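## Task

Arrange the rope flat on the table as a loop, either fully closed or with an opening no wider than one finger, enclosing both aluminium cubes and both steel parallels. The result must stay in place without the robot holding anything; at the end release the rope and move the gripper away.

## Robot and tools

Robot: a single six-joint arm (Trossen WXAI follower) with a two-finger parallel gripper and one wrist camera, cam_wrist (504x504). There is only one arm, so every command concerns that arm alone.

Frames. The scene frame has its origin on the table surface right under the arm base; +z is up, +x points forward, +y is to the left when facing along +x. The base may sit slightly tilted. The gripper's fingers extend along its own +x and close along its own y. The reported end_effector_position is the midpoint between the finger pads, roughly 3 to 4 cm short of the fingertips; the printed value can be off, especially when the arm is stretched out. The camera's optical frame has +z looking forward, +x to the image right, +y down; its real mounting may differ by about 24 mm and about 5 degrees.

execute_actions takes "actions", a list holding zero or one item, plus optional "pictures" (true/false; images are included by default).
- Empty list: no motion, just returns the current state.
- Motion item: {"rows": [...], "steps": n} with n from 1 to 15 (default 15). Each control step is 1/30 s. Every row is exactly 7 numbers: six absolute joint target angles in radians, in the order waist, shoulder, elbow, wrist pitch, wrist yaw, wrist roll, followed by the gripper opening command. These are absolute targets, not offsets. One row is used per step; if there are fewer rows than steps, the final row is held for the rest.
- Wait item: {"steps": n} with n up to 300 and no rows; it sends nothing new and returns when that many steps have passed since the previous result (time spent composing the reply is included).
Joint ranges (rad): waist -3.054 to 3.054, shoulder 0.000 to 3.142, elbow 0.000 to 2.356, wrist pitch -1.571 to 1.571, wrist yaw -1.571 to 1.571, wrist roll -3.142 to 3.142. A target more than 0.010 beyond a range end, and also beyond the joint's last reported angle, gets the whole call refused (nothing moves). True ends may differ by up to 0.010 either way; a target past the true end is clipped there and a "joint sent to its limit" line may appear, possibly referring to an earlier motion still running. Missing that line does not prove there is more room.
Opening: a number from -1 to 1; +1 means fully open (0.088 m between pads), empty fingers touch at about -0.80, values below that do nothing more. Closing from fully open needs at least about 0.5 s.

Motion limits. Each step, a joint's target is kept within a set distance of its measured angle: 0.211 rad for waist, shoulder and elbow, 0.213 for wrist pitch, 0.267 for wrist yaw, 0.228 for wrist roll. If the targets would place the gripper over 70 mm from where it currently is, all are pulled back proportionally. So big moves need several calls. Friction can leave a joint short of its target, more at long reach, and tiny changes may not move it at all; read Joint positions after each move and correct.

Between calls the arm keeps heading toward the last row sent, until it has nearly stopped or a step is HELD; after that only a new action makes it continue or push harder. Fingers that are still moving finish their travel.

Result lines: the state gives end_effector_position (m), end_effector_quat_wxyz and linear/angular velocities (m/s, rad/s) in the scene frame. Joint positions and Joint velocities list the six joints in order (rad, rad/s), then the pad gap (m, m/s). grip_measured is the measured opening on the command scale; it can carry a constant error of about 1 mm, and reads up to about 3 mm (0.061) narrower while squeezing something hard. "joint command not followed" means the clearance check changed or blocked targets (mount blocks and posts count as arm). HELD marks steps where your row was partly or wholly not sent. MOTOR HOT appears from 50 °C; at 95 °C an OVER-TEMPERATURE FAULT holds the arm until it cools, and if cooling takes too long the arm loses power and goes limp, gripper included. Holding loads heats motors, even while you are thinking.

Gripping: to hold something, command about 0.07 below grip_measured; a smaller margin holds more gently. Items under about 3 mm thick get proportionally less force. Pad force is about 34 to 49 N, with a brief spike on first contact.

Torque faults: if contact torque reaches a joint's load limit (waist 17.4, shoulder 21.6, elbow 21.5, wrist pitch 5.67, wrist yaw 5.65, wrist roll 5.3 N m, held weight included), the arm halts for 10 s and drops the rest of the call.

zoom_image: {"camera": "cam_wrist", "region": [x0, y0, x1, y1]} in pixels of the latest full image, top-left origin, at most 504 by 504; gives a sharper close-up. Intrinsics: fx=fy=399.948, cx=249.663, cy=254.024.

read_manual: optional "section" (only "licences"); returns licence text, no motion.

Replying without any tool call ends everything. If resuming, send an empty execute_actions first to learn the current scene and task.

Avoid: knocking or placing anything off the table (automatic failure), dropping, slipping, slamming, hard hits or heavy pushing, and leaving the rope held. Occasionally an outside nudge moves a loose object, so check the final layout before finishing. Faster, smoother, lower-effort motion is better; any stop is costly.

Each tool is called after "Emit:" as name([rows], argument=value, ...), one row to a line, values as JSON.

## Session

Emit:
execute_actions(actions=[])

Scene clock: 0.00 s of 4397.00 s.
end_effector_position=(+0.3388, +0.1532, +0.1239) grip_measured=+0.842 end_effector_quat_wxyz=(+0.481, +0.221, +0.848, +0.000) end_effector_velocity=(-0.001, -0.001, -0.001) end_effector_angular_velocity=(+0.006, +0.012, +0.005)
Joint positions: [ 0.367  2.697  1.92  -1.355  0.117  0.942  0.08 ]
Joint velocities: [-0.007  0.002  0.002 -0.007 -0.007 -0.007  0.   ]
Heat: hottest waist 22 °C (+0.0 °C/min).

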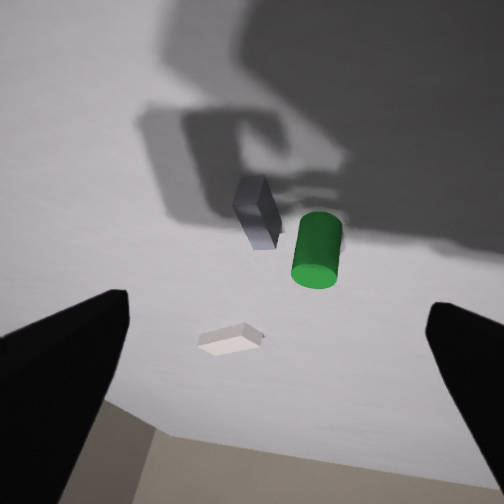

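Emit:
execute_actions([
  {"rows":[[0.95,2.04,1.595,-1.15,0.4,0,1]]},
], pictures=false)

Emit:
execute_actions([
  {"steps":15},
])

Emit:
execute_actions([
  {"rows":[[0.5,1.6,1.5,-1.2,0.8,0.3,1]]},
], pictures=false)

Emit:
execute_actions([
  {"steps":15},
])

Scene clock: 6.20 s of 4397.00 s.
end_effector_position=(+0.2598, +0.1493, +0.3681) grip_measured=+1.000 end_effector_quat_wxyz=(+0.801, -0.125, +0.447, +0.378) end_effector_velocity=(-0.065, -0.134, +0.269) end_effector_angular_velocity=(+0.277, -1.152, +0.812)
Joint positions: [ 0.961  2.058  1.619 -1.15   0.391  0.099  0.088]
Joint velocities: [ 0.295 -0.769 -0.002  0.051  0.066 -1.179  0.   ]
Heat: hottest waist 24 °C (+19.4 °C/min).
Steps of this call (steps 1 to 90: nothing new was sent; then 2.70 s passed at rest; steps 91 to 105: all 15 steps of this action). Readings (joint positions):
91: [0.379 2.665 1.881 -1.301 0.177 0.893]
92: [0.410 2.620 1.813 -1.240 0.263 0.821]
94: [0.509 2.523 1.707 -1.210 0.329 0.699]
98: [0.719 2.345 1.646 -1.166 0.371 0.499]
105: the state above

Scene clock: 6.70 s of 4397.00 s.
end_effector_position=(+0.2620, +0.1420, +0.3674) grip_measured=+1.000 end_effector_quat_wxyz=(+0.797, -0.158, +0.429, +0.394) end_effector_velocity=(+0.003, -0.001, +0.003) end_effector_angular_velocity=(+0.008, -0.013, -0.007)
Joint positions: [ 0.951  2.037  1.605 -1.149  0.398  0.004  0.088]
Joint velocities: [-0.002 -0.002  0.007  0.007  0.007 -0.007  0.   ]
Heat: hottest waist 24 °C (+17.9 °C/min).
Steps of this call (steps 1 to 15: the robot went on to your last target). Readings (joint positions):
1: [0.967 2.037 1.619 -1.149 0.393 0.067]
2: [0.967 2.026 1.619 -1.149 0.396 0.046]
4: [0.960 2.024 1.618 -1.149 0.398 0.023]
8: [0.951 2.037 1.606 -1.149 0.398 0.007]
15: the state above

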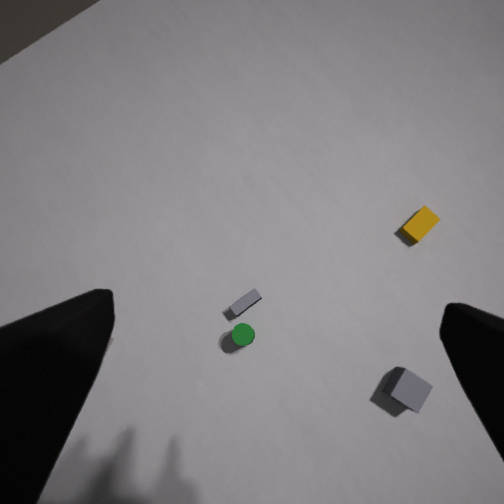

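Scene clock: 7.20 s of 4397.00 s.
end_effector_position=(+0.3359, -0.1202, +0.3276) grip_measured=+1.000 end_effector_quat_wxyz=(+0.872, +0.092, +0.480, +0.011) end_effector_velocity=(-0.029, -0.183, +0.005) end_effector_angular_velocity=(+0.158, -0.065, -0.554)
Joint positions: [ 0.501  1.604  1.522 -1.197  0.796  0.29   0.088]
Joint velocities: [-0.252 -0.403 -0.007 -0.007  0.11   0.095  0.   ]
Heat: hottest waist 24 °C (+16.7 °C/min).
Steps of this call (steps 1 to 15: all 15 steps of this action). Readings (joint positions):
1: [0.946 2.023 1.597 -1.147 0.420 0.028]
2: [0.930 2.005 1.581 -1.157 0.463 0.065]
4: [0.872 1.952 1.555 -1.174 0.548 0.132]
8: [0.728 1.819 1.540 -1.182 0.684 0.220]
15: the state above

Scene clock: 7.70 s of 4397.00 s.
end_effector_position=(+0.3338, -0.1201, +0.3247) grip_measured=+1.000 end_effector_quat_wxyz=(+0.871, +0.092, +0.483, +0.009) end_effector_velocity=(-0.001, -0.002, -0.001) end_effector_angular_velocity=(-0.021, +0.003, +0.017)
Joint positions: [ 0.5    1.599  1.509 -1.198  0.798  0.297  0.088]
Joint velocities: [-0.002 -0.002 -0.002 -0.007  0.007 -0.022  0.   ]
Heat: hottest waist 24 °C (+15.6 °C/min).
Steps of this call (steps 1 to 15: the robot went on to your last target). Readings (joint positions):
1: [0.497 1.595 1.522 -1.197 0.798 0.293]
2: [0.497 1.591 1.522 -1.198 0.798 0.294]
4: [0.499 1.593 1.517 -1.198 0.798 0.295]
8: [0.500 1.599 1.509 -1.198 0.798 0.296]
15: the state above

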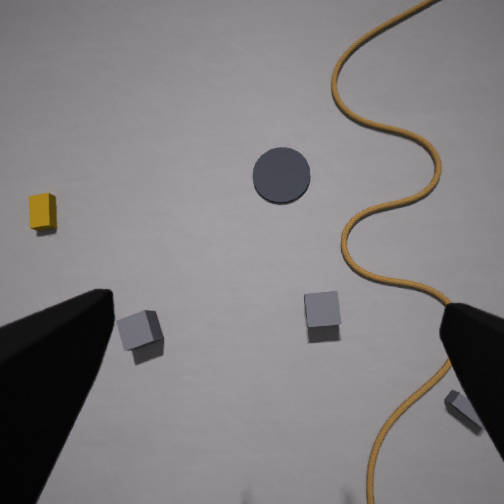

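Emit:
execute_actions([
  {"rows":[[-0.182,1.534,1.306,-1.164,0.769,-0.97,1]]},
], pictures=false)

Emit:
execute_actions([
  {"steps":18},
])

Scene clock: 17.63 s of 4397.00 s.
end_effector_position=(+0.2760, -0.2471, +0.1411) grip_measured=+1.000 end_effector_quat_wxyz=(+0.699, -0.160, +0.681, +0.151) end_effector_velocity=(-0.005, -0.001, -0.001) end_effector_angular_velocity=(-0.022, +0.015, +2.023)
Joint positions: [-0.18   1.54   1.317 -1.164  0.774 -0.683  0.088]
Joint velocities: [-0.022 -0.017 -0.002 -0.007 -0.037 -2.044  0.   ]
Heat: hottest waist 24 °C (+6.8 °C/min).
Steps of this call (steps 1 to 15: the robot went on to your last target; steps 16 to 90: nothing new was sent; then 6.43 s passed at rest; steps 91 to 105: all 15 steps of this action). Readings (joint positions):
91: [0.487 1.590 1.484 -1.177 0.791 0.255]
92: [0.450 1.573 1.447 -1.171 0.783 0.197]
94: [0.340 1.551 1.378 -1.178 0.779 0.072]
98: [0.086 1.550 1.323 -1.167 0.771 -0.202]
105: the state above

Scene clock: 18.23 s of 4397.00 s.
end_effector_position=(+0.2760, -0.2465, +0.1411) grip_measured=+1.000 end_effector_quat_wxyz=(+0.670, -0.256, +0.652, +0.247) end_effector_velocity=(-0.002, +0.003, -0.000) end_effector_angular_velocity=(+0.008, +0.005, +0.032)
Joint positions: [-0.18   1.54   1.317 -1.164  0.771 -0.967  0.088]
Joint velocities: [ 0.002 -0.002 -0.007 -0.007 -0.007 -0.022  0.   ]
Heat: hottest waist 24 °C (+6.6 °C/min).
Steps of this call (steps 1 to 18: the robot went on to your last target). Readings (joint positions):
1: [-0.180 1.540 1.317 -1.164 0.773 -0.752]
2: [-0.180 1.540 1.317 -1.164 0.772 -0.818]
4: [-0.180 1.540 1.317 -1.164 0.771 -0.901]
8: [-0.180 1.540 1.317 -1.164 0.771 -0.953]
18: the state above

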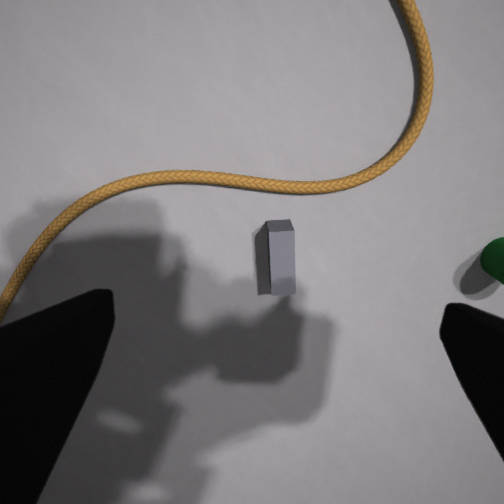

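Emit:
execute_actions([
  {"rows":[[-0.25,1.54,1.25,-1.04,0.75,-1.06,0],[-0.25,1.54,1.25,-1.04,0.75,-1.06,0],[-0.25,1.54,1.25,-1.04,0.75,-1.06,0],[-0.32,1.545,1.19,-0.91,0.73,-1.15,0],[-0.32,1.545,1.19,-0.91,0.73,-1.15,0],[-0.32,1.545,1.19,-0.91,0.73,-1.15,0],[-0.39,1.558,1.135,-0.785,0.708,-1.25,0],[-0.39,1.558,1.135,-0.785,0.708,-1.25,0],[-0.39,1.558,1.135,-0.785,0.708,-1.25,0],[-0.43,1.568,1.1,-0.71,0.695,-1.3,0],[-0.43,1.568,1.1,-0.71,0.695,-1.3,0],[-0.43,1.568,1.1,-0.71,0.695,-1.3,0],[-0.46,1.578,1.073,-0.658,0.686,-1.34,0]]},
], pictures=false)

Emit:
execute_actions([
  {"steps":12},
])

Scene clock: 28.63 s of 4397.00 s.
end_effector_position=(+0.2698, -0.2602, +0.0476) grip_measured=+0.006 end_effector_quat_wxyz=(+0.669, -0.259, +0.651, +0.249) end_effector_velocity=(-0.039, +0.007, -0.102) end_effector_angular_velocity=(+0.035, +0.123, +0.089)
Joint positions: [-0.443  1.564  1.097 -0.689  0.694 -1.314  0.039]
Joint velocities: [-0.252  0.09  -0.208  0.33  -0.066 -0.286 -0.002]
Heat: hottest waist 24 °C (+4.2 °C/min).
Steps of this call (steps 1 to 15: the robot went on to your last target; steps 16 to 90: nothing new was sent; then 6.90 s passed at rest; steps 91 to 105: all 15 steps of this action). Readings (joint positions):
91: [-0.186 1.539 1.306 -1.137 0.766 -0.990]
92: [-0.201 1.536 1.293 -1.100 0.760 -1.012]
94: [-0.237 1.536 1.263 -1.039 0.752 -1.059]
98: [-0.334 1.541 1.185 -0.872 0.724 -1.179]
105: the state above

Scene clock: 29.03 s of 4397.00 s.
end_effector_position=(+0.2692, -0.2598, +0.0418) grip_measured=+0.003 end_effector_quat_wxyz=(+0.668, -0.261, +0.650, +0.251) end_effector_velocity=(+0.002, -0.002, +0.001) end_effector_angular_velocity=(+0.001, -0.010, -0.002)
Joint positions: [-0.456  1.569  1.082 -0.66   0.689 -1.336  0.039]
Joint velocities: [-0.002 -0.002  0.002  0.007 -0.007 -0.007 -0.   ]
Heat: hottest waist 24 °C (+4.1 °C/min).
Steps of this call (steps 1 to 12: the robot went on to your last target). Readings (joint positions):
1: [-0.450 1.567 1.091 -0.681 0.693 -1.322]
2: [-0.454 1.569 1.087 -0.675 0.691 -1.327]
4: [-0.456 1.569 1.083 -0.666 0.690 -1.332]
8: [-0.456 1.569 1.083 -0.660 0.689 -1.335]
12: the state above

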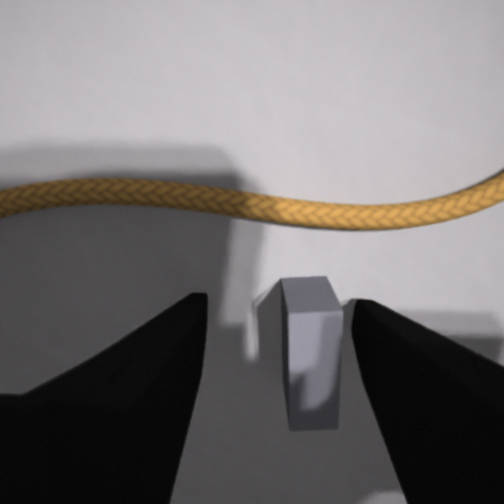

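Emit:
execute_actions([
  {"rows":[[-0.46,1.578,1.073,-0.658,0.686,-1.34,-0.68]]},
], pictures=false)

Emit:
execute_actions([
  {"rows":[[-0.39,1.558,1.135,-0.785,0.708,-1.25,-0.68],[-0.39,1.558,1.135,-0.785,0.708,-1.25,-0.68],[-0.39,1.558,1.135,-0.785,0.708,-1.25,-0.68],[-0.32,1.545,1.19,-0.91,0.73,-1.0,-0.68],[-0.32,1.545,1.19,-0.91,0.73,-1.0,-0.68],[-0.32,1.545,1.19,-0.91,0.73,-1.0,-0.68],[-0.27,1.7,1.34,-0.95,0.745,-0.6,-0.68],[-0.27,1.7,1.34,-0.95,0.745,-0.6,-0.68],[-0.27,1.7,1.34,-0.95,0.745,-0.6,-0.68],[-0.27,1.7,1.34,-0.95,0.745,-0.6,-0.68],[-0.216,1.85,1.486,-0.995,0.762,-0.3,-0.68]]},
], pictures=false)

Emit:
execute_actions([
  {"steps":15},
])

Scene clock: 42.90 s of 4397.00 s.
end_effector_position=(+0.2695, -0.2597, +0.0419) grip_measured=-0.602 end_effector_quat_wxyz=(+0.669, -0.262, +0.649, +0.251) end_effector_velocity=(-0.002, +0.001, -0.000) end_effector_angular_velocity=(+0.009, +0.002, -0.004)
Joint positions: [-0.455  1.569  1.082 -0.659  0.688 -1.337  0.009]
Joint velocities: [-0.002 -0.002 -0.002 -0.007 -0.007  0.007  0.   ]
Heat: hottest waist 24 °C (+2.8 °C/min).
Steps of this call (steps 1 to 30: the robot went on to your last target; steps 31 to 90: nothing new was sent; then 10.37 s passed at rest; steps 91 to 105: all 15 steps of this action). Readings (joint positions):
91: [-0.456 1.569 1.082 -0.659 0.689 -1.337]
92: [-0.456 1.569 1.082 -0.659 0.689 -1.337]
94: [-0.456 1.569 1.082 -0.659 0.688 -1.337]
98: [-0.455 1.569 1.082 -0.659 0.688 -1.337]
105: the state above

Scene clock: 43.40 s of 4397.00 s.
end_effector_position=(+0.3491, -0.2348, +0.0934) grip_measured=-0.602 end_effector_quat_wxyz=(+0.717, -0.067, +0.691, +0.065) end_effector_velocity=(+0.037, +0.149, -0.035) end_effector_angular_velocity=(+0.203, +0.282, -1.425)
Joint positions: [-0.222  1.821  1.461 -0.978  0.756 -0.49   0.009]
Joint velocities: [ 0.227  0.452  0.159 -0.344 -0.007  2.029  0.   ]
Heat: hottest waist 24 °C (+2.8 °C/min).
Steps of this call (steps 1 to 15: all 15 steps of this action). Readings (joint positions):
1: [-0.450 1.569 1.091 -0.685 0.692 -1.318]
2: [-0.436 1.569 1.101 -0.723 0.698 -1.297]
4: [-0.401 1.567 1.122 -0.786 0.706 -1.226]
8: [-0.312 1.608 1.235 -0.917 0.734 -0.972]
15: the state above

Scene clock: 43.90 s of 4397.00 s.
end_effector_position=(+0.3523, -0.2311, +0.0928) grip_measured=-0.602 end_effector_quat_wxyz=(+0.717, -0.007, +0.697, +0.008) end_effector_velocity=(-0.000, -0.001, -0.002) end_effector_angular_velocity=(+0.006, -0.002, -0.003)
Joint positions: [-0.214  1.843  1.478 -0.993  0.76  -0.304  0.009]
Joint velocities: [-0.007 -0.002 -0.002  0.007 -0.007 -0.007 -0.   ]
Heat: hottest waist 24 °C (+2.7 °C/min).
Steps of this call (steps 1 to 15: the robot went on to your last target). Readings (joint positions):
1: [-0.217 1.832 1.463 -0.987 0.756 -0.431]
2: [-0.214 1.838 1.463 -0.991 0.756 -0.388]
4: [-0.214 1.843 1.467 -0.992 0.757 -0.342]
8: [-0.214 1.843 1.478 -0.992 0.760 -0.311]
15: the state above

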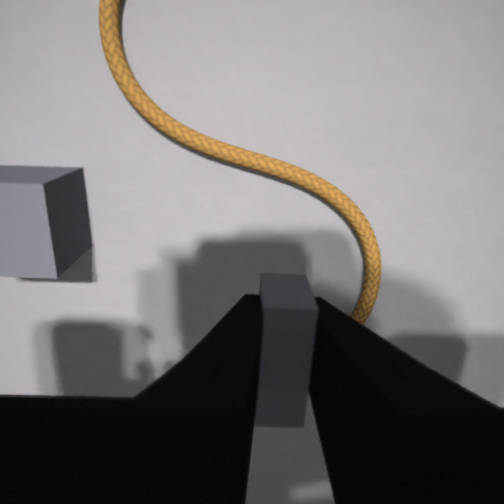

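Emit:
execute_actions([
  {"rows":[[-0.246,1.862,1.455,-0.925,0.754,-0.34,-0.68],[-0.246,1.862,1.455,-0.925,0.754,-0.34,-0.68],[-0.246,1.862,1.455,-0.925,0.754,-0.34,-0.68],[-0.277,1.875,1.424,-0.854,0.747,-0.38,-0.68],[-0.277,1.875,1.424,-0.854,0.747,-0.38,-0.68],[-0.277,1.875,1.424,-0.854,0.747,-0.38,-0.68],[-0.297,1.884,1.403,-0.805,0.742,-0.41,-0.68],[-0.297,1.884,1.403,-0.805,0.742,-0.41,-0.68],[-0.297,1.884,1.403,-0.805,0.742,-0.41,-0.68],[-0.307,1.892,1.389,-0.783,0.739,-0.42,-0.68]]},
], pictures=false)

Emit:
execute_actions([
  {"steps":10},
])

Scene clock: 50.43 s of 4397.00 s.
end_effector_position=(+0.3547, -0.2335, +0.0461) grip_measured=-0.602 end_effector_quat_wxyz=(+0.716, -0.005, +0.698, +0.003) end_effector_velocity=(+0.006, +0.001, -0.003) end_effector_angular_velocity=(-0.007, -0.033, +0.003)
Joint positions: [-0.305  1.884  1.398 -0.79   0.742 -0.414  0.009]
Joint velocities: [-0.002 -0.002 -0.022  0.066 -0.007 -0.037 -0.   ]
Heat: hottest waist 25 °C (+3.6 °C/min).
Steps of this call (steps 1 to 15: the robot went on to your last target; steps 16 to 90: nothing new was sent; then 3.03 s passed at rest; steps 91 to 105: all 15 steps of this action). Readings (joint positions):
91: [-0.215 1.844 1.477 -0.983 0.760 -0.309]
92: [-0.221 1.844 1.473 -0.961 0.759 -0.317]
94: [-0.236 1.850 1.465 -0.924 0.757 -0.338]
98: [-0.278 1.864 1.431 -0.844 0.749 -0.384]
105: the state above

Scene clock: 50.77 s of 4397.00 s.
end_effector_position=(+0.3555, -0.2337, +0.0460) grip_measured=-0.602 end_effector_quat_wxyz=(+0.717, -0.005, +0.697, +0.002) end_effector_velocity=(-0.003, -0.000, -0.002) end_effector_angular_velocity=(+0.008, +0.007, +0.022)
Joint positions: [-0.305  1.884  1.398 -0.784  0.741 -0.416  0.009]
Joint velocities: [-0.007 -0.002 -0.002 -0.007 -0.007 -0.022 -0.001]
Heat: hottest waist 25 °C (+3.5 °C/min).
Steps of this call (steps 1 to 10: the robot went on to your last target). Readings (joint positions):
1: [-0.305 1.884 1.398 -0.788 0.741 -0.415]
2: [-0.305 1.884 1.398 -0.787 0.741 -0.416]
4: [-0.305 1.884 1.398 -0.785 0.741 -0.416]
8: [-0.305 1.884 1.398 -0.785 0.741 -0.416]
10: the state above

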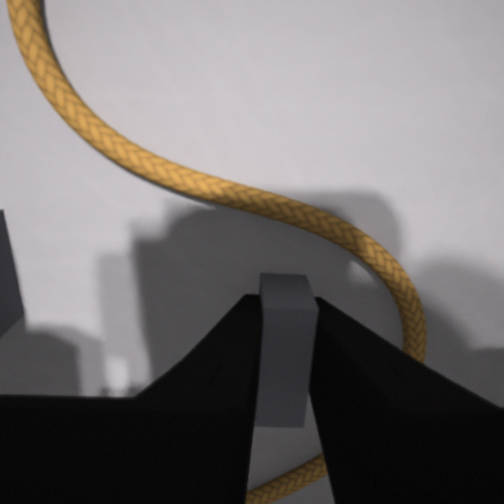

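Emit:
execute_actions([
  {"rows":[[-0.314,1.896,1.385,-0.78,0.739,-0.42,-0.68],[-0.314,1.896,1.385,-0.78,0.739,-0.42,-0.68],[-0.314,1.896,1.385,-0.78,0.739,-0.42,-0.68],[-0.314,1.896,1.385,-0.78,0.739,-0.42,-0.68],[-0.314,1.896,1.385,-0.78,0.739,-0.42,-0.68],[-0.314,1.896,1.385,-0.78,0.739,-0.42,-0.68],[-0.314,1.896,1.385,-0.78,0.739,-0.42,-0.3],[-0.314,1.896,1.385,-0.78,0.739,-0.42,-0.3],[-0.314,1.896,1.385,-0.78,0.739,-0.42,-0.3],[-0.314,1.896,1.385,-0.78,0.739,-0.42,-0.3],[-0.314,1.896,1.385,-0.78,0.739,-0.42,-0.3],[-0.277,1.875,1.424,-0.854,0.747,-0.38,-0.3],[-0.277,1.875,1.424,-0.854,0.747,-0.38,-0.3],[-0.246,1.862,1.455,-0.925,0.754,-0.34,-0.3]]},
], pictures=false)

Emit:
execute_actions([
  {"rows":[[-0.216,1.85,1.486,-0.995,0.762,-0.3,-0.3],[-0.216,1.85,1.486,-0.995,0.762,-0.3,-0.3],[-0.1,1.85,1.5,-1.1,0.762,-0.2,-0.3],[0.5,2.0,1.5,-1.3,0.66,0.6,-0.3]]},
], pictures=false)

Emit:
execute_actions([
  {"rows":[[0.754,2.688,1.605,-1.088,0.542,0.99,-0.1]]},
], pictures=false)

Emit:
execute_actions([
  {"steps":15},
])

Scene clock: 68.27 s of 4397.00 s.
end_effector_position=(+0.3501, -0.2287, +0.0559) grip_measured=-0.314 end_effector_quat_wxyz=(+0.707, -0.007, +0.707, +0.013) end_effector_velocity=(+0.028, +0.059, +0.156) end_effector_angular_velocity=(+0.051, -0.072, +0.114)
Joint positions: [-0.281  1.883  1.42  -0.874  0.747 -0.373  0.024]
Joint velocities: [ 0.403 -0.066  0.232 -0.593  0.022  0.374  0.007]
Heat: hottest waist 26 °C (+2.0 °C/min).
Steps of this call (steps 1 to 15: the robot went on to your last target; steps 16 to 90: nothing new was sent; then 14.00 s passed at rest; steps 91 to 105: all 15 steps of this action). Readings (joint positions):
91: [-0.305 1.884 1.397 -0.784 0.741 -0.417]
92: [-0.306 1.884 1.397 -0.783 0.741 -0.417]
94: [-0.308 1.885 1.396 -0.782 0.741 -0.417]
98: [-0.310 1.885 1.395 -0.782 0.741 -0.417]
105: the state above

Scene clock: 68.77 s of 4397.00 s.
end_effector_position=(+0.3412, -0.0283, +0.2170) grip_measured=-0.303 end_effector_quat_wxyz=(+0.748, +0.019, +0.662, +0.050) end_effector_velocity=(-0.121, +0.408, +0.396) end_effector_angular_velocity=(+0.291, -0.862, -0.749)
Joint positions: [ 0.414  1.997  1.503 -1.288  0.663  0.423  0.024]
Joint velocities: [ 1.653 -0.002 -0.007 -0.081 -0.11   2.015 -0.   ]
Heat: hottest waist 27 °C (+3.0 °C/min).
Steps of this call (steps 1 to 15: all 15 steps of this action). Readings (joint positions):
1: [-0.265 1.880 1.434 -0.906 0.750 -0.353]
2: [-0.249 1.876 1.447 -0.937 0.752 -0.336]
4: [-0.191 1.880 1.475 -1.029 0.752 -0.250]
8: [-0.001 1.942 1.506 -1.203 0.690 -0.035]
15: the state above

Scene clock: 69.27 s of 4397.00 s.
end_effector_position=(+0.2877, +0.2037, +0.1544) grip_measured=-0.103 end_effector_quat_wxyz=(+0.729, +0.037, +0.683, -0.003) end_effector_velocity=(-0.179, +0.129, -0.397) end_effector_angular_velocity=(-0.787, +0.703, +0.367)
Joint positions: [ 0.762  2.617  1.605 -1.089  0.544  0.969  0.034]
Joint velocities: [-0.046  1.184 -0.002 -0.007 -0.081  0.198  0.   ]
Heat: hottest waist 27 °C (+3.0 °C/min).
Steps of this call (steps 1 to 15: all 15 steps of this action). Readings (joint positions):
1: [0.464 2.012 1.511 -1.280 0.648 0.467]
2: [0.504 2.033 1.528 -1.242 0.630 0.504]
4: [0.575 2.097 1.565 -1.178 0.605 0.585]
8: [0.704 2.263 1.595 -1.117 0.565 0.786]
15: the state above

Scene clock: 69.77 s of 4397.00 s.
end_effector_position=(+0.2772, +0.2096, +0.1306) grip_measured=-0.103 end_effector_quat_wxyz=(+0.716, +0.015, +0.698, -0.015) end_effector_velocity=(-0.002, -0.001, +0.001) end_effector_angular_velocity=(-0.001, +0.008, +0.013)
Joint positions: [ 0.757  2.685  1.602 -1.089  0.541  0.987  0.034]
Joint velocities: [ 0.002 -0.002 -0.002 -0.007 -0.007 -0.007 -0.   ]
Heat: hottest waist 27 °C (+3.0 °C/min).
Steps of this call (steps 1 to 15: the robot went on to your last target). Readings (joint positions):
1: [0.760 2.651 1.603 -1.089 0.541 0.974]
2: [0.759 2.674 1.601 -1.089 0.540 0.978]
4: [0.757 2.692 1.599 -1.090 0.540 0.983]
8: [0.757 2.685 1.602 -1.089 0.541 0.986]
15: the state above

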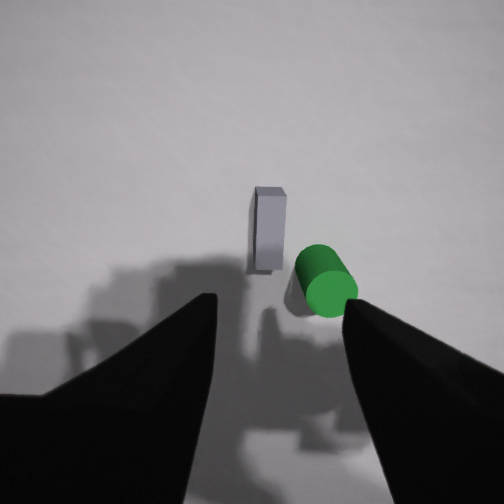

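Emit:
execute_actions([
  {"rows":[[0.71,2.7,1.61,-1.04,0.565,0.95,-0.25],[0.71,2.7,1.61,-1.04,0.565,0.95,-0.25],[0.71,2.7,1.61,-1.04,0.565,0.95,-0.25],[0.672,2.748,1.605,-0.988,0.587,0.92,-0.25],[0.672,2.748,1.605,-0.988,0.587,0.92,-0.25],[0.672,2.748,1.605,-0.988,0.587,0.92,-0.25],[0.672,2.748,1.605,-0.988,0.587,0.92,-0.25],[0.636,2.775,1.562,-0.9,0.605,0.885,-0.25]]},
])

Scene clock: 78.40 s of 4397.00 s.
end_effector_position=(+0.3001, +0.2097, +0.0733) grip_measured=-0.247 end_effector_quat_wxyz=(+0.715, +0.026, +0.699, -0.022) end_effector_velocity=(+0.007, +0.010, +0.001) end_effector_angular_velocity=(+0.045, -0.033, +0.002)
Joint positions: [ 0.636  2.767  1.571 -0.907  0.601  0.891  0.027]
Joint velocities: [ 0.002 -0.002 -0.002  0.066 -0.007 -0.037 -0.   ]
Heat: hottest waist 27 °C (+3.0 °C/min).
Steps of this call (steps 1 to 15: the robot went on to your last target; steps 16 to 90: nothing new was sent; then 5.13 s passed at rest; steps 91 to 105: all 15 steps of this action). Readings (joint positions):
91: [0.755 2.685 1.602 -1.082 0.543 0.982]
92: [0.749 2.686 1.602 -1.066 0.549 0.973]
94: [0.728 2.693 1.603 -1.043 0.562 0.955]
98: [0.675 2.729 1.601 -0.984 0.585 0.922]
105: the state above

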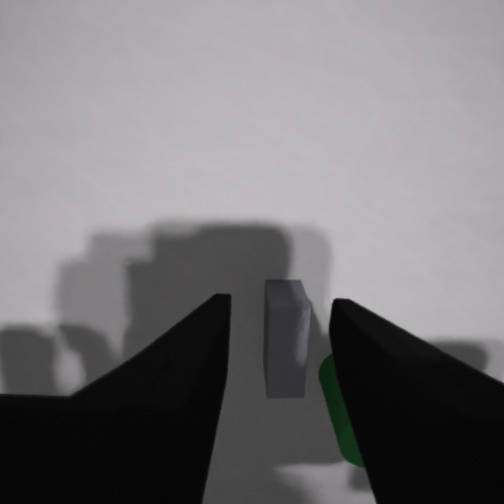

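Emit:
execute_actions([
  {"rows":[[0.622,2.785,1.535,-0.855,0.613,0.87,-0.3],[0.622,2.785,1.535,-0.855,0.613,0.87,-0.3],[0.622,2.785,1.535,-0.855,0.613,0.87,-0.3],[0.622,2.785,1.535,-0.855,0.613,0.87,-0.3],[0.605,2.797,1.505,-0.808,0.621,0.85,-0.3]]},
])

Emit:
execute_actions([
  {"rows":[[0.605,2.797,1.505,-0.808,0.621,0.85,-0.68]]},
])

Scene clock: 84.60 s of 4397.00 s.
end_effector_position=(+0.2969, +0.2094, +0.0504) grip_measured=-0.297 end_effector_quat_wxyz=(+0.716, +0.024, +0.697, -0.021) end_effector_velocity=(+0.002, -0.002, -0.001) end_effector_angular_velocity=(-0.001, -0.004, -0.002)
Joint positions: [ 0.607  2.787  1.514 -0.81   0.619  0.853  0.024]
Joint velocities: [-0.007 -0.002 -0.002  0.007  0.007 -0.007 -0.   ]
Heat: hottest waist 27 °C (+3.0 °C/min).
Steps of this call (steps 1 to 15: the robot went on to your last target; steps 16 to 90: nothing new was sent; then 2.70 s passed at rest; steps 91 to 105: all 15 steps of this action). Readings (joint positions):
91: [0.636 2.767 1.566 -0.891 0.605 0.885]
92: [0.634 2.767 1.560 -0.878 0.607 0.881]
94: [0.631 2.768 1.554 -0.866 0.609 0.877]
98: [0.615 2.779 1.525 -0.823 0.617 0.858]
105: the state above

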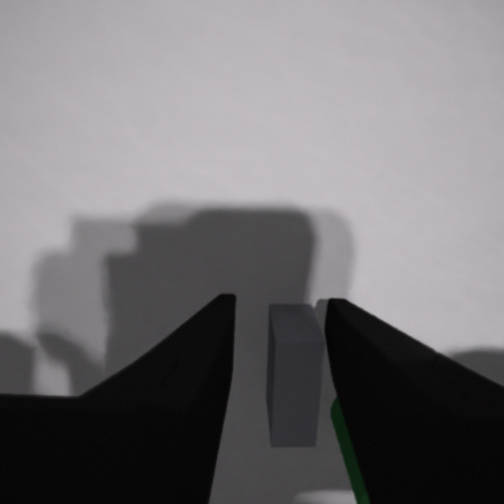

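Scene clock: 85.10 s of 4397.00 s.
end_effector_position=(+0.2971, +0.2094, +0.0504) grip_measured=-0.615 end_effector_quat_wxyz=(+0.717, +0.024, +0.697, -0.021) end_effector_velocity=(+0.004, -0.001, -0.000) end_effector_angular_velocity=(+0.002, -0.007, -0.005)
Joint positions: [ 0.607  2.787  1.514 -0.809  0.62   0.853  0.009]
Joint velocities: [-0.007 -0.002  0.002  0.007  0.007 -0.007 -0.   ]
Heat: hottest waist 27 °C (+3.0 °C/min).
Steps of this call (steps 1 to 15: all 15 steps of this action). Readings (joint positions):
1: [0.607 2.787 1.514 -0.810 0.619 0.853]
2: [0.607 2.787 1.514 -0.810 0.620 0.853]
4: [0.607 2.787 1.514 -0.809 0.620 0.853]
8: [0.607 2.787 1.514 -0.809 0.620 0.853]
15: the state above

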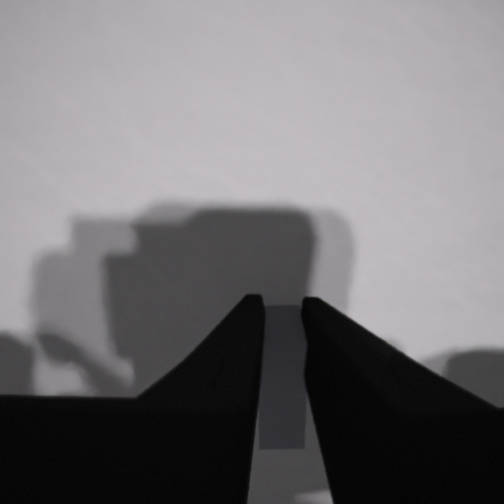

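Emit:
execute_actions([
  {"rows":[[0.59,2.81,1.575,-0.835,0.63,0.835,-0.68],[0.59,2.81,1.575,-0.835,0.63,0.835,-0.68],[0.59,2.81,1.575,-0.835,0.63,0.835,-0.68],[0.59,2.81,1.575,-0.835,0.63,0.835,-0.68],[0.572,2.835,1.63,-0.86,0.638,0.82,-0.68],[0.572,2.835,1.63,-0.86,0.638,0.82,-0.68],[0.572,2.835,1.63,-0.86,0.638,0.82,-0.68],[0.572,2.835,1.63,-0.86,0.638,0.82,-0.68],[0.572,2.835,1.63,-0.86,0.638,0.82,-0.68],[0.572,2.835,1.63,-0.86,0.638,0.82,-0.68],[0.572,2.835,1.63,-0.86,0.638,0.82,-0.68],[0.572,2.835,1.63,-0.86,0.638,0.82,-0.3]]},
])

Emit:
execute_actions([
  {"rows":[[0.59,2.805,1.545,-0.82,0.63,0.835,-0.3]]},
])

Scene clock: 94.43 s of 4397.00 s.
end_effector_position=(+0.3207, +0.2099, +0.0519) grip_measured=-0.386 end_effector_quat_wxyz=(+0.717, +0.027, +0.696, -0.023) end_effector_velocity=(-0.007, -0.002, -0.005) end_effector_angular_velocity=(-0.016, +0.028, +0.027)
Joint positions: [ 0.574  2.821  1.621 -0.858  0.636  0.824  0.02 ]
Joint velocities: [-0.002  0.012 -0.002 -0.022 -0.007 -0.007  0.049]
Heat: hottest waist 27 °C (+3.0 °C/min).
Steps of this call (steps 1 to 15: the robot went on to your last target; steps 16 to 90: nothing new was sent; then 5.83 s passed at rest; steps 91 to 105: all 15 steps of this action). Readings (joint positions):
91: [0.607 2.789 1.521 -0.816 0.620 0.850]
92: [0.605 2.793 1.533 -0.823 0.622 0.846]
94: [0.599 2.798 1.551 -0.825 0.625 0.842]
98: [0.581 2.816 1.609 -0.848 0.634 0.828]
105: the state above

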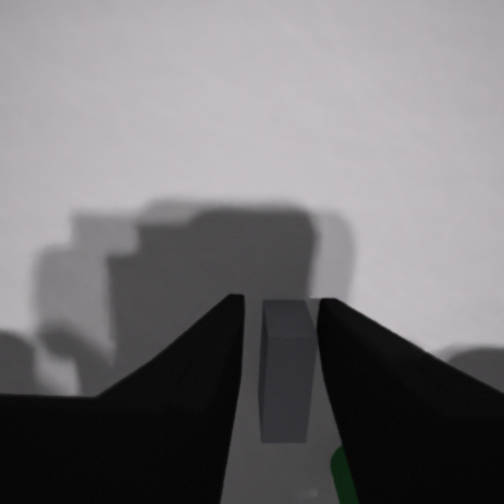

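Scene clock: 94.93 s of 4397.00 s.
end_effector_position=(+0.3054, +0.2103, +0.0463) grip_measured=-0.303 end_effector_quat_wxyz=(+0.716, +0.019, +0.697, -0.021) end_effector_velocity=(-0.000, +0.002, +0.001) end_effector_angular_velocity=(+0.023, +0.010, -0.001)
Joint positions: [ 0.59   2.812  1.555 -0.821  0.631  0.831  0.024]
Joint velocities: [-0.002 -0.007 -0.002  0.007 -0.022 -0.007 -0.   ]
Heat: hottest waist 27 °C (+3.0 °C/min).
Steps of this call (steps 1 to 15: all 15 steps of this action). Readings (joint positions):
1: [0.574 2.821 1.611 -0.848 0.636 0.824]
2: [0.577 2.816 1.597 -0.838 0.636 0.825]
4: [0.584 2.813 1.574 -0.832 0.635 0.828]
8: [0.590 2.813 1.555 -0.825 0.631 0.831]
15: the state above

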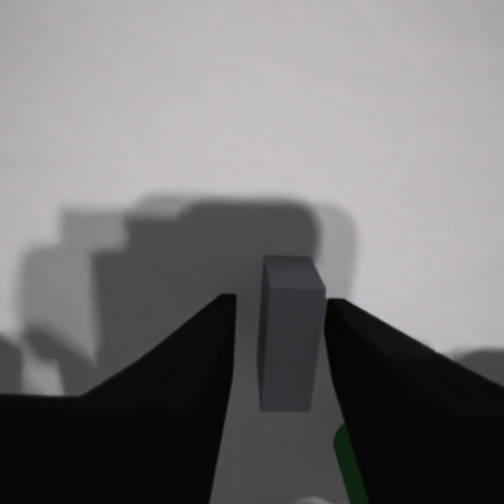

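Emit:
execute_actions([
  {"rows":[[0.59,2.805,1.545,-0.82,0.63,0.835,-0.68],[0.59,2.805,1.545,-0.82,0.63,0.835,-0.68],[0.59,2.805,1.545,-0.82,0.63,0.835,-0.68],[0.59,2.805,1.545,-0.82,0.63,0.835,-0.68],[0.59,2.805,1.545,-0.82,0.63,0.835,-0.68],[0.59,2.805,1.545,-0.82,0.63,0.835,-0.68],[0.59,2.805,1.545,-0.82,0.63,0.835,-0.68],[0.59,2.805,1.545,-0.82,0.63,0.835,-0.68],[0.62,2.78,1.61,-0.91,0.61,0.87,-0.68],[0.62,2.78,1.61,-0.91,0.61,0.87,-0.68],[0.62,2.78,1.61,-0.91,0.61,0.87,-0.68],[0.655,2.75,1.65,-1.0,0.595,0.9,-0.68],[0.655,2.75,1.65,-1.0,0.595,0.9,-0.68],[0.655,2.75,1.65,-1.0,0.595,0.9,-0.68],[0.66,2.65,1.65,-1.1,0.595,0.9,-0.68]]},
], pictures=false)

Emit:
execute_actions([
  {"rows":[[0.66,2.5,1.6,-1.2,0.62,0.7,-0.68],[0.66,2.5,1.6,-1.2,0.62,0.7,-0.68],[0.66,2.5,1.6,-1.2,0.62,0.7,-0.68],[0.45,1.95,1.45,-1.25,0.68,0.4,-0.68]]},
], pictures=false)

Emit:
execute_actions([
  {"rows":[[0.45,1.9,1.45,-1.2,0.7,0.3,-0.68],[0.45,1.9,1.45,-1.2,0.7,0.3,-0.68],[0.45,1.9,1.45,-1.2,0.7,0.3,-0.68],[-0.16,1.847,1.399,-0.965,0.772,-0.22,-0.68]]},
], pictures=false)

Emit:
execute_actions([
  {"steps":18},
])

Scene clock: 108.63 s of 4397.00 s.
end_effector_position=(+0.3056, +0.2060, +0.0874) grip_measured=-0.601 end_effector_quat_wxyz=(+0.713, +0.015, +0.701, -0.020) end_effector_velocity=(+0.045, -0.105, +0.371) end_effector_angular_velocity=(+0.148, -0.096, +0.092)
Joint positions: [ 0.643  2.761  1.624 -0.986  0.6    0.887  0.01 ]
Joint velocities: [ 0.295 -0.774  0.271 -1.004 -0.183  0.095 -0.   ]
Heat: hottest waist 28 °C (+3.0 °C/min).
Steps of this call (steps 1 to 15: the robot went on to your last target; steps 16 to 90: nothing new was sent; then 10.20 s passed at rest; steps 91 to 105: all 15 steps of this action). Readings (joint positions):
91: [0.590 2.812 1.555 -0.821 0.631 0.831]
92: [0.590 2.812 1.555 -0.821 0.631 0.831]
94: [0.591 2.812 1.555 -0.821 0.631 0.832]
98: [0.591 2.812 1.555 -0.821 0.631 0.832]
105: the state above

Scene clock: 109.13 s of 4397.00 s.
end_effector_position=(+0.3389, -0.0169, +0.2141) grip_measured=-0.601 end_effector_quat_wxyz=(+0.755, +0.002, +0.653, +0.055) end_effector_velocity=(+0.012, -0.269, +0.340) end_effector_angular_velocity=(+0.504, -0.946, -0.607)
Joint positions: [ 0.44   2.004  1.464 -1.245  0.681  0.412  0.01 ]
Joint velocities: [ 0.139 -1.302  0.071 -0.095  0.066 -0.11   0.   ]
Heat: hottest waist 28 °C (+3.0 °C/min).
Steps of this call (steps 1 to 15: all 15 steps of this action). Readings (joint positions):
1: [0.652 2.729 1.626 -1.033 0.598 0.856]
2: [0.658 2.689 1.619 -1.088 0.600 0.813]
4: [0.657 2.595 1.595 -1.143 0.612 0.738]
8: [0.532 2.389 1.515 -1.213 0.659 0.538]
15: the state above

Scene clock: 109.63 s of 4397.00 s.
end_effector_position=(+0.3561, -0.1936, +0.0988) grip_measured=-0.601 end_effector_quat_wxyz=(+0.722, -0.005, +0.692, +0.004) end_effector_velocity=(-0.165, -0.278, -0.273) end_effector_angular_velocity=(-0.085, +0.784, -0.464)
Joint positions: [-0.127  1.86   1.412 -0.971  0.775 -0.193  0.01 ]
Joint velocities: [-1.072 -0.032 -0.056  0.007  0.081 -0.286 -0.   ]
Heat: hottest waist 28 °C (+3.0 °C/min).
Steps of this call (steps 1 to 15: all 15 steps of this action). Readings (joint positions):
1: [0.445 1.960 1.465 -1.240 0.687 0.386]
2: [0.448 1.930 1.465 -1.227 0.691 0.358]
4: [0.440 1.893 1.457 -1.178 0.701 0.289]
8: [0.251 1.868 1.428 -1.016 0.752 0.047]
15: the state above

Scene clock: 110.23 s of 4397.00 s.
end_effector_position=(+0.3511, -0.2019, +0.0911) grip_measured=-0.601 end_effector_quat_wxyz=(+0.715, -0.004, +0.699, +0.003) end_effector_velocity=(-0.001, +0.003, +0.002) end_effector_angular_velocity=(+0.022, -0.004, +0.011)
Joint positions: [-0.159  1.856  1.408 -0.966  0.774 -0.217  0.01 ]
Joint velocities: [ 0.002 -0.007 -0.002 -0.007 -0.022 -0.007 -0.   ]
Heat: hottest waist 28 °C (+3.0 °C/min).
Steps of this call (steps 1 to 18: the robot went on to your last target). Readings (joint positions):
1: [-0.155 1.859 1.411 -0.971 0.776 -0.200]
2: [-0.170 1.858 1.409 -0.970 0.777 -0.205]
4: [-0.174 1.856 1.408 -0.968 0.776 -0.212]
8: [-0.160 1.856 1.408 -0.967 0.774 -0.215]
18: the state above

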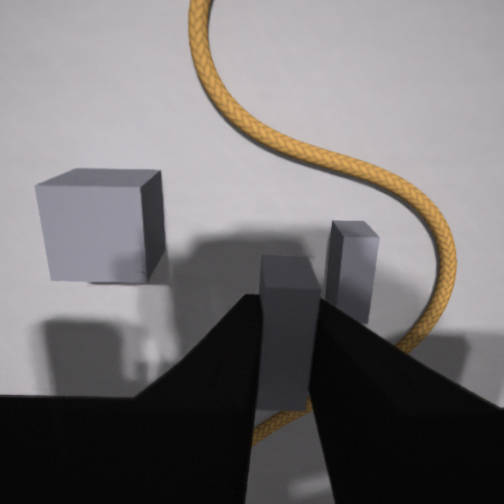

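Emit:
execute_actions([
  {"rows":[[-0.19,1.862,1.368,-0.89,0.766,-0.265,-0.68],[-0.19,1.862,1.368,-0.89,0.766,-0.265,-0.68],[-0.19,1.862,1.368,-0.89,0.766,-0.265,-0.68],[-0.222,1.877,1.337,-0.815,0.76,-0.31,-0.68],[-0.222,1.877,1.337,-0.815,0.76,-0.31,-0.68],[-0.222,1.877,1.337,-0.815,0.76,-0.31,-0.68],[-0.244,1.887,1.315,-0.765,0.755,-0.34,-0.68],[-0.244,1.887,1.315,-0.765,0.755,-0.34,-0.68],[-0.244,1.887,1.315,-0.765,0.755,-0.34,-0.68],[-0.256,1.895,1.3,-0.741,0.753,-0.354,-0.68]]},
], pictures=false)

Emit:
execute_actions([
  {"steps":10},
])

Scene clock: 118.10 s of 4397.00 s.
end_effector_position=(+0.3497, -0.2027, +0.0438) grip_measured=-0.601 end_effector_quat_wxyz=(+0.715, -0.006, +0.699, +0.004) end_effector_velocity=(+0.002, +0.009, -0.003) end_effector_angular_velocity=(+0.031, -0.022, +0.045)
Joint positions: [-0.254  1.887  1.309 -0.749  0.756 -0.348  0.01 ]
Joint velocities: [ 0.002 -0.002 -0.027  0.037 -0.037 -0.051 -0.   ]
Heat: hottest waist 28 °C (+2.0 °C/min).
Steps of this call (steps 1 to 15: the robot went on to your last target; steps 16 to 90: nothing new was sent; then 4.37 s passed at rest; steps 91 to 105: all 15 steps of this action). Readings (joint positions):
91: [-0.161 1.856 1.403 -0.950 0.773 -0.228]
92: [-0.165 1.856 1.395 -0.928 0.771 -0.239]
94: [-0.180 1.857 1.380 -0.891 0.768 -0.263]
98: [-0.223 1.868 1.343 -0.805 0.762 -0.313]
105: the state above

Scene clock: 118.43 s of 4397.00 s.
end_effector_position=(+0.3508, -0.2029, +0.0437) grip_measured=-0.601 end_effector_quat_wxyz=(+0.716, -0.006, +0.698, +0.004) end_effector_velocity=(-0.005, +0.005, -0.001) end_effector_angular_velocity=(+0.027, +0.013, +0.010)
Joint positions: [-0.254  1.887  1.309 -0.742  0.755 -0.35   0.01 ]
Joint velocities: [-0.002 -0.002 -0.007 -0.022 -0.022  0.007  0.   ]
Heat: hottest waist 28 °C (+2.0 °C/min).
Steps of this call (steps 1 to 10: the robot went on to your last target). Readings (joint positions):
1: [-0.254 1.887 1.309 -0.747 0.755 -0.349]
2: [-0.254 1.887 1.309 -0.744 0.755 -0.349]
4: [-0.254 1.887 1.309 -0.743 0.755 -0.350]
8: [-0.254 1.887 1.309 -0.743 0.755 -0.350]
10: the state above

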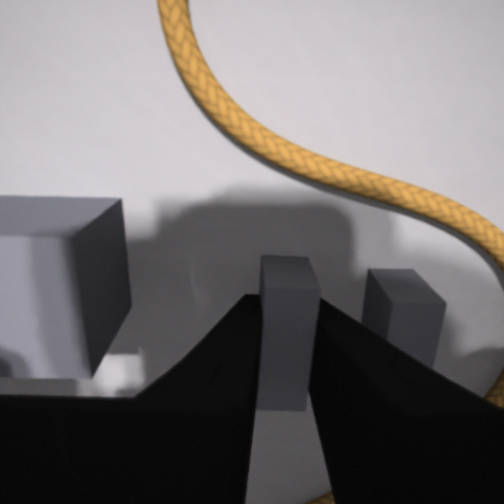

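Emit:
execute_actions([
  {"rows":[[-0.262,1.898,1.297,-0.741,0.753,-0.354,-0.68],[-0.262,1.898,1.297,-0.741,0.753,-0.354,-0.68],[-0.262,1.898,1.297,-0.741,0.753,-0.354,-0.68],[-0.262,1.898,1.297,-0.741,0.753,-0.354,-0.68],[-0.262,1.898,1.297,-0.741,0.753,-0.354,-0.68],[-0.262,1.898,1.297,-0.741,0.753,-0.354,-0.42],[-0.262,1.898,1.297,-0.741,0.753,-0.354,-0.42],[-0.262,1.898,1.297,-0.741,0.753,-0.354,-0.42],[-0.262,1.898,1.297,-0.741,0.753,-0.354,-0.42],[-0.222,1.87,1.345,-0.815,0.76,-0.31,-0.42],[-0.222,1.87,1.345,-0.815,0.76,-0.31,-0.42],[-0.222,1.87,1.345,-0.815,0.76,-0.31,-0.42],[-0.19,1.855,1.375,-0.89,0.766,-0.265,-0.42],[-0.19,1.855,1.375,-0.89,0.766,-0.265,-0.42],[-0.16,1.84,1.41,-0.965,0.772,-0.22,-0.42]]},
], pictures=false)

Emit:
execute_actions([
  {"rows":[[-0.1,1.83,1.47,-1.1,0.775,-0.15,-0.42],[-0.1,1.83,1.47,-1.1,0.775,-0.15,-0.42],[-0.1,1.83,1.47,-1.1,0.775,-0.15,-0.42],[-0.1,1.83,1.47,-1.1,0.775,-0.15,-0.42],[0.15,1.9,1.49,-1.1,0.75,0.1,-0.42],[0.15,1.9,1.49,-1.1,0.75,0.1,-0.42],[0.15,1.9,1.49,-1.1,0.75,0.1,0],[0.363,2.333,1.49,-1.069,0.722,0.33,1]]},
], pictures=false)

Emit:
execute_actions([
  {"steps":20},
])

Scene clock: 130.97 s of 4397.00 s.
end_effector_position=(+0.3482, -0.1994, +0.0664) grip_measured=-0.428 end_effector_quat_wxyz=(+0.710, -0.006, +0.704, +0.010) end_effector_velocity=(-0.014, -0.009, +0.239) end_effector_angular_velocity=(+0.016, +0.064, -0.025)
Joint positions: [-0.206  1.873  1.356 -0.874  0.762 -0.277  0.018]
Joint velocities: [ 0.447 -0.183  0.515 -1.209  0.081  0.696  0.003]
Heat: hottest waist 29 °C (+2.0 °C/min).
Steps of this call (steps 1 to 15: the robot went on to your last target; steps 16 to 90: nothing new was sent; then 9.03 s passed at rest; steps 91 to 105: all 15 steps of this action). Readings (joint positions):
91: [-0.254 1.887 1.308 -0.742 0.755 -0.350]
92: [-0.255 1.887 1.308 -0.742 0.755 -0.350]
94: [-0.255 1.887 1.308 -0.742 0.755 -0.350]
98: [-0.256 1.887 1.307 -0.742 0.755 -0.350]
105: the state above

Scene clock: 131.47 s of 4397.00 s.
end_effector_position=(+0.3816, -0.0149, +0.1598) grip_measured=+0.572 end_effector_quat_wxyz=(+0.751, -0.010, +0.659, +0.043) end_effector_velocity=(-0.100, +0.561, -0.164) end_effector_angular_velocity=(-0.335, +0.471, +0.926)
Joint positions: [ 0.312  2.144  1.499 -1.069  0.731  0.266  0.067]
Joint velocities: [ 0.784  1.443  0.002 -0.007 -0.081  0.608  0.175]
Heat: hottest waist 29 °C (+2.0 °C/min).
Steps of this call (steps 1 to 15: all 15 steps of this action). Readings (joint positions):
1: [-0.186 1.868 1.380 -0.933 0.765 -0.242]
2: [-0.162 1.863 1.405 -0.990 0.768 -0.213]
4: [-0.116 1.845 1.441 -1.047 0.769 -0.180]
8: [0.048 1.874 1.487 -1.077 0.761 0.022]
15: the state above

Scene clock: 132.13 s of 4397.00 s.
end_effector_position=(+0.3605, +0.0421, +0.1227) grip_measured=+1.000 end_effector_quat_wxyz=(+0.713, -0.067, +0.695, +0.065) end_effector_velocity=(-0.001, -0.001, +0.000) end_effector_angular_velocity=(+0.005, +0.007, +0.007)
Joint positions: [ 0.367  2.33   1.488 -1.07   0.721  0.327  0.088]
Joint velocities: [-0.002 -0.002  0.002 -0.007 -0.007 -0.007  0.   ]
Heat: hottest waist 29 °C (+2.0 °C/min).
Steps of this call (steps 1 to 20: the robot went on to your last target). Readings (joint positions):
1: [0.335 2.194 1.499 -1.068 0.728 0.284]
2: [0.353 2.239 1.499 -1.066 0.725 0.298]
4: [0.371 2.306 1.493 -1.067 0.718 0.313]
8: [0.369 2.337 1.485 -1.071 0.718 0.324]
20: the state above

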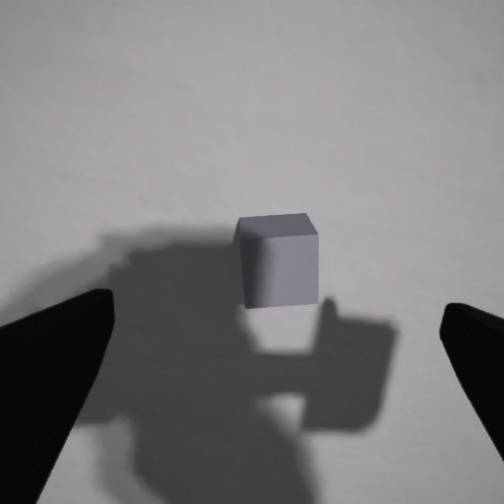

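Emit:
execute_actions([
  {"rows":[[0.33,2.335,1.44,-0.99,0.731,0.26,1],[0.33,2.335,1.44,-0.99,0.731,0.26,1],[0.33,2.335,1.44,-0.99,0.731,0.26,1],[0.3,2.34,1.395,-0.91,0.74,0.2,1],[0.3,2.34,1.395,-0.91,0.74,0.2,1],[0.3,2.34,1.395,-0.91,0.74,0.2,1],[0.27,2.348,1.348,-0.83,0.749,0.14,1],[0.27,2.348,1.348,-0.83,0.749,0.14,1],[0.27,2.348,1.348,-0.83,0.749,0.14,1],[0.24,2.358,1.297,-0.755,0.757,0.09,1]]},
])

Emit:
execute_actions([
  {"rows":[[0.24,2.358,1.297,-0.755,0.757,0.09,-0.31]]},
])

Scene clock: 139.80 s of 4397.00 s.
end_effector_position=(+0.3544, +0.0369, +0.0551) grip_measured=+1.000 end_effector_quat_wxyz=(+0.708, -0.090, +0.695, +0.090) end_effector_velocity=(-0.027, +0.009, -0.044) end_effector_angular_velocity=(-0.006, +0.067, +0.102)
Joint positions: [ 0.242  2.351  1.309 -0.77   0.753  0.101  0.088]
Joint velocities: [-0.051  0.051 -0.115  0.125 -0.007 -0.11   0.   ]
Heat: hottest waist 29 °C (+2.0 °C/min).
Steps of this call (steps 1 to 15: the robot went on to your last target; steps 16 to 90: nothing new was sent; then 4.17 s passed at rest; steps 91 to 105: all 15 steps of this action). Readings (joint positions):
91: [0.365 2.330 1.481 -1.053 0.722 0.314]
92: [0.360 2.330 1.473 -1.029 0.724 0.297]
94: [0.345 2.330 1.454 -0.989 0.728 0.264]
98: [0.299 2.332 1.393 -0.886 0.740 0.186]
105: the state above

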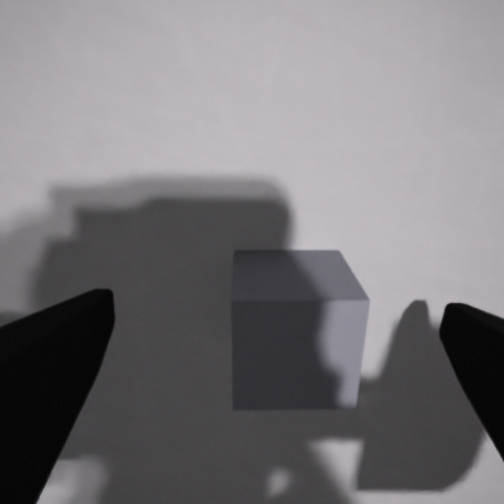

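Scene clock: 140.30 s of 4397.00 s.
end_effector_position=(+0.3554, +0.0377, +0.0544) grip_measured=-0.234 end_effector_quat_wxyz=(+0.711, -0.092, +0.692, +0.090) end_effector_velocity=(+0.002, -0.002, -0.002) end_effector_angular_velocity=(-0.002, -0.009, -0.010)
Joint positions: [ 0.242  2.352  1.306 -0.756  0.757  0.094  0.028]
Joint velocities: [-0.007 -0.002 -0.007  0.022  0.007 -0.007 -0.   ]
Heat: hottest waist 29 °C (+2.0 °C/min).
Steps of this call (steps 1 to 15: all 15 steps of this action). Readings (joint positions):
1: [0.241 2.352 1.307 -0.765 0.753 0.099]
2: [0.241 2.352 1.306 -0.763 0.753 0.097]
4: [0.241 2.352 1.306 -0.758 0.755 0.095]
8: [0.241 2.352 1.306 -0.757 0.755 0.094]
15: the state above

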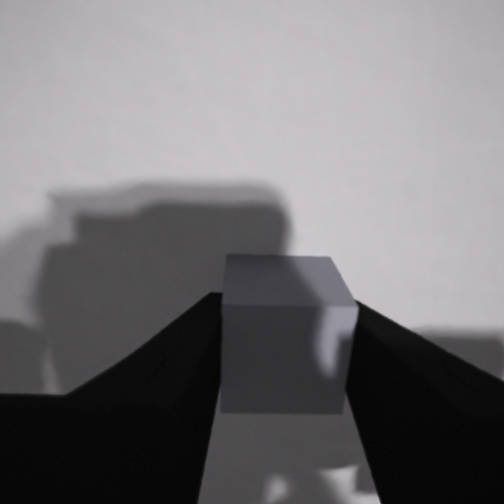

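Emit:
execute_actions([
  {"rows":[[0.3,2.335,1.4,-0.91,0.74,0.1,-0.31],[0.3,2.335,1.4,-0.91,0.74,0.1,-0.31],[0.3,2.335,1.4,-0.91,0.74,0.1,-0.31],[0.36,2.3,1.47,-1.07,0.73,0.1,-0.31],[0.36,2.3,1.47,-1.07,0.73,0.1,-0.31],[0.36,2.3,1.47,-1.07,0.73,0.1,-0.31],[0.25,2.1,1.4,-1.07,0.75,0.05,-0.31],[0.25,2.1,1.4,-1.07,0.75,0.05,-0.31],[0.25,2.1,1.4,-1.07,0.75,0.05,-0.31],[0.25,2.1,1.4,-1.07,0.75,0.05,-0.31],[0.12,1.92,1.33,-1.05,0.77,0,-0.31],[0.12,1.92,1.33,-1.05,0.77,0,-0.31],[0.12,1.92,1.33,-1.05,0.77,0,-0.31],[0.12,1.92,1.33,-1.05,0.77,0,-0.31],[-0.034,1.785,1.258,-1.01,0.785,-0.05,-0.31]]},
], pictures=false)

Emit:
execute_actions([
  {"steps":18},
])

Emit:
execute_actions([
  {"rows":[[-0.078,1.803,1.22,-0.91,0.781,-0.11,-0.31],[-0.078,1.803,1.22,-0.91,0.781,-0.11,-0.31],[-0.078,1.803,1.22,-0.91,0.781,-0.11,-0.31],[-0.078,1.803,1.22,-0.91,0.781,-0.11,-0.31],[-0.121,1.818,1.175,-0.81,0.776,-0.17,-0.31]]},
])

Scene clock: 151.80 s of 4397.00 s.
end_effector_position=(+0.3539, -0.1000, +0.1331) grip_measured=-0.234 end_effector_quat_wxyz=(+0.731, -0.046, +0.678, +0.053) end_effector_velocity=(-0.071, -0.512, -0.087) end_effector_angular_velocity=(+0.195, -0.237, -1.359)
Joint positions: [ 0.127  1.935  1.351 -1.04   0.77   0.005  0.028]
Joint velocities: [-1.189 -1.394 -0.623  0.755  0.007 -0.549 -0.   ]
Heat: hottest waist 30 °C (+3.0 °C/min).
Steps of this call (steps 1 to 15: the robot went on to your last target; steps 16 to 90: nothing new was sent; then 8.00 s passed at rest; steps 91 to 105: all 15 steps of this action). Readings (joint positions):
91: [0.246 2.351 1.321 -0.790 0.755 0.094]
92: [0.255 2.351 1.339 -0.835 0.751 0.094]
94: [0.282 2.346 1.377 -0.908 0.743 0.095]
98: [0.335 2.256 1.420 -1.028 0.729 0.077]
105: the state above

Scene clock: 152.40 s of 4397.00 s.
end_effector_position=(+0.3247, -0.1605, +0.1116) grip_measured=-0.234 end_effector_quat_wxyz=(+0.716, -0.005, +0.698, +0.004) end_effector_velocity=(-0.002, +0.004, +0.001) end_effector_angular_velocity=(+0.022, +0.003, +0.015)
Joint positions: [-0.035  1.788  1.266 -1.011  0.785 -0.047  0.028]
Joint velocities: [ 0.002 -0.002 -0.002 -0.007 -0.022 -0.007  0.   ]
Heat: hottest waist 30 °C (+3.0 °C/min).
Steps of this call (steps 1 to 18: the robot went on to your last target). Readings (joint positions):
1: [0.085 1.893 1.329 -1.026 0.771 -0.011]
2: [0.041 1.856 1.309 -1.025 0.777 -0.023]
4: [-0.025 1.806 1.287 -1.022 0.789 -0.035]
8: [-0.041 1.788 1.274 -1.013 0.788 -0.044]
18: the state above

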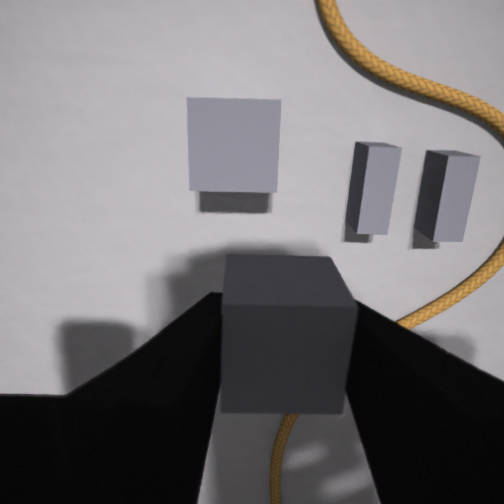

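Scene clock: 152.90 s of 4397.00 s.
end_effector_position=(+0.3274, -0.1616, +0.0730) grip_measured=-0.234 end_effector_quat_wxyz=(+0.718, -0.003, +0.696, +0.002) end_effector_velocity=(-0.003, +0.003, -0.002) end_effector_angular_velocity=(+0.008, +0.013, +0.047)
Joint positions: [-0.121  1.812  1.183 -0.813  0.778 -0.165  0.028]
Joint velocities: [-0.002  0.002 -0.007 -0.007 -0.007 -0.037 -0.   ]
Heat: hottest waist 30 °C (+3.0 °C/min).
Steps of this call (steps 1 to 15: all 15 steps of this action). Readings (joint positions):
1: [-0.037 1.788 1.259 -0.990 0.785 -0.062]
2: [-0.045 1.788 1.251 -0.960 0.784 -0.077]
4: [-0.064 1.792 1.240 -0.933 0.784 -0.093]
8: [-0.109 1.806 1.197 -0.838 0.781 -0.150]
15: the state above

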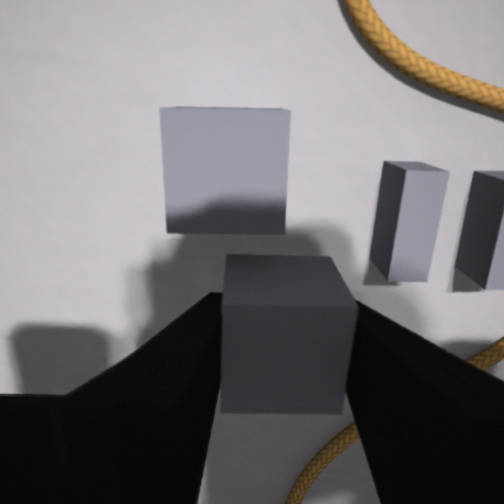

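Emit:
execute_actions([
  {"rows":[[-0.145,1.827,1.152,-0.755,0.774,-0.2,-0.31],[-0.145,1.827,1.152,-0.755,0.774,-0.2,-0.31],[-0.145,1.827,1.152,-0.755,0.774,-0.2,-0.31],[-0.145,1.827,1.152,-0.755,0.774,-0.2,-0.31],[-0.165,1.837,1.13,-0.709,0.772,-0.23,-0.31]]},
])

Scene clock: 156.80 s of 4397.00 s.
end_effector_position=(+0.3272, -0.1610, +0.0537) grip_measured=-0.234 end_effector_quat_wxyz=(+0.718, -0.004, +0.696, +0.002) end_effector_velocity=(-0.002, +0.001, -0.000) end_effector_angular_velocity=(+0.008, +0.005, +0.011)
Joint positions: [-0.161  1.828  1.14  -0.711  0.774 -0.226  0.028]
Joint velocities: [-0.002 -0.002 -0.002 -0.007 -0.007 -0.007 -0.   ]
Heat: hottest waist 30 °C (+3.0 °C/min).
Steps of this call (steps 1 to 15: the robot went on to your last target; steps 16 to 90: nothing new was sent; then 0.40 s passed at rest; steps 91 to 105: all 15 steps of this action). Readings (joint positions):
91: [-0.122 1.813 1.179 -0.800 0.778 -0.174]
92: [-0.126 1.813 1.174 -0.783 0.777 -0.181]
94: [-0.135 1.816 1.168 -0.768 0.777 -0.190]
98: [-0.157 1.826 1.145 -0.723 0.775 -0.218]
105: the state above

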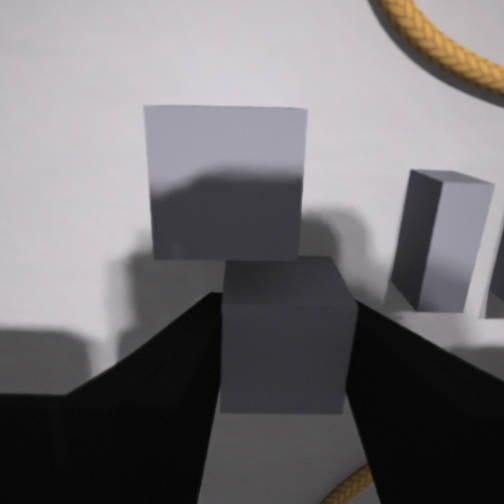

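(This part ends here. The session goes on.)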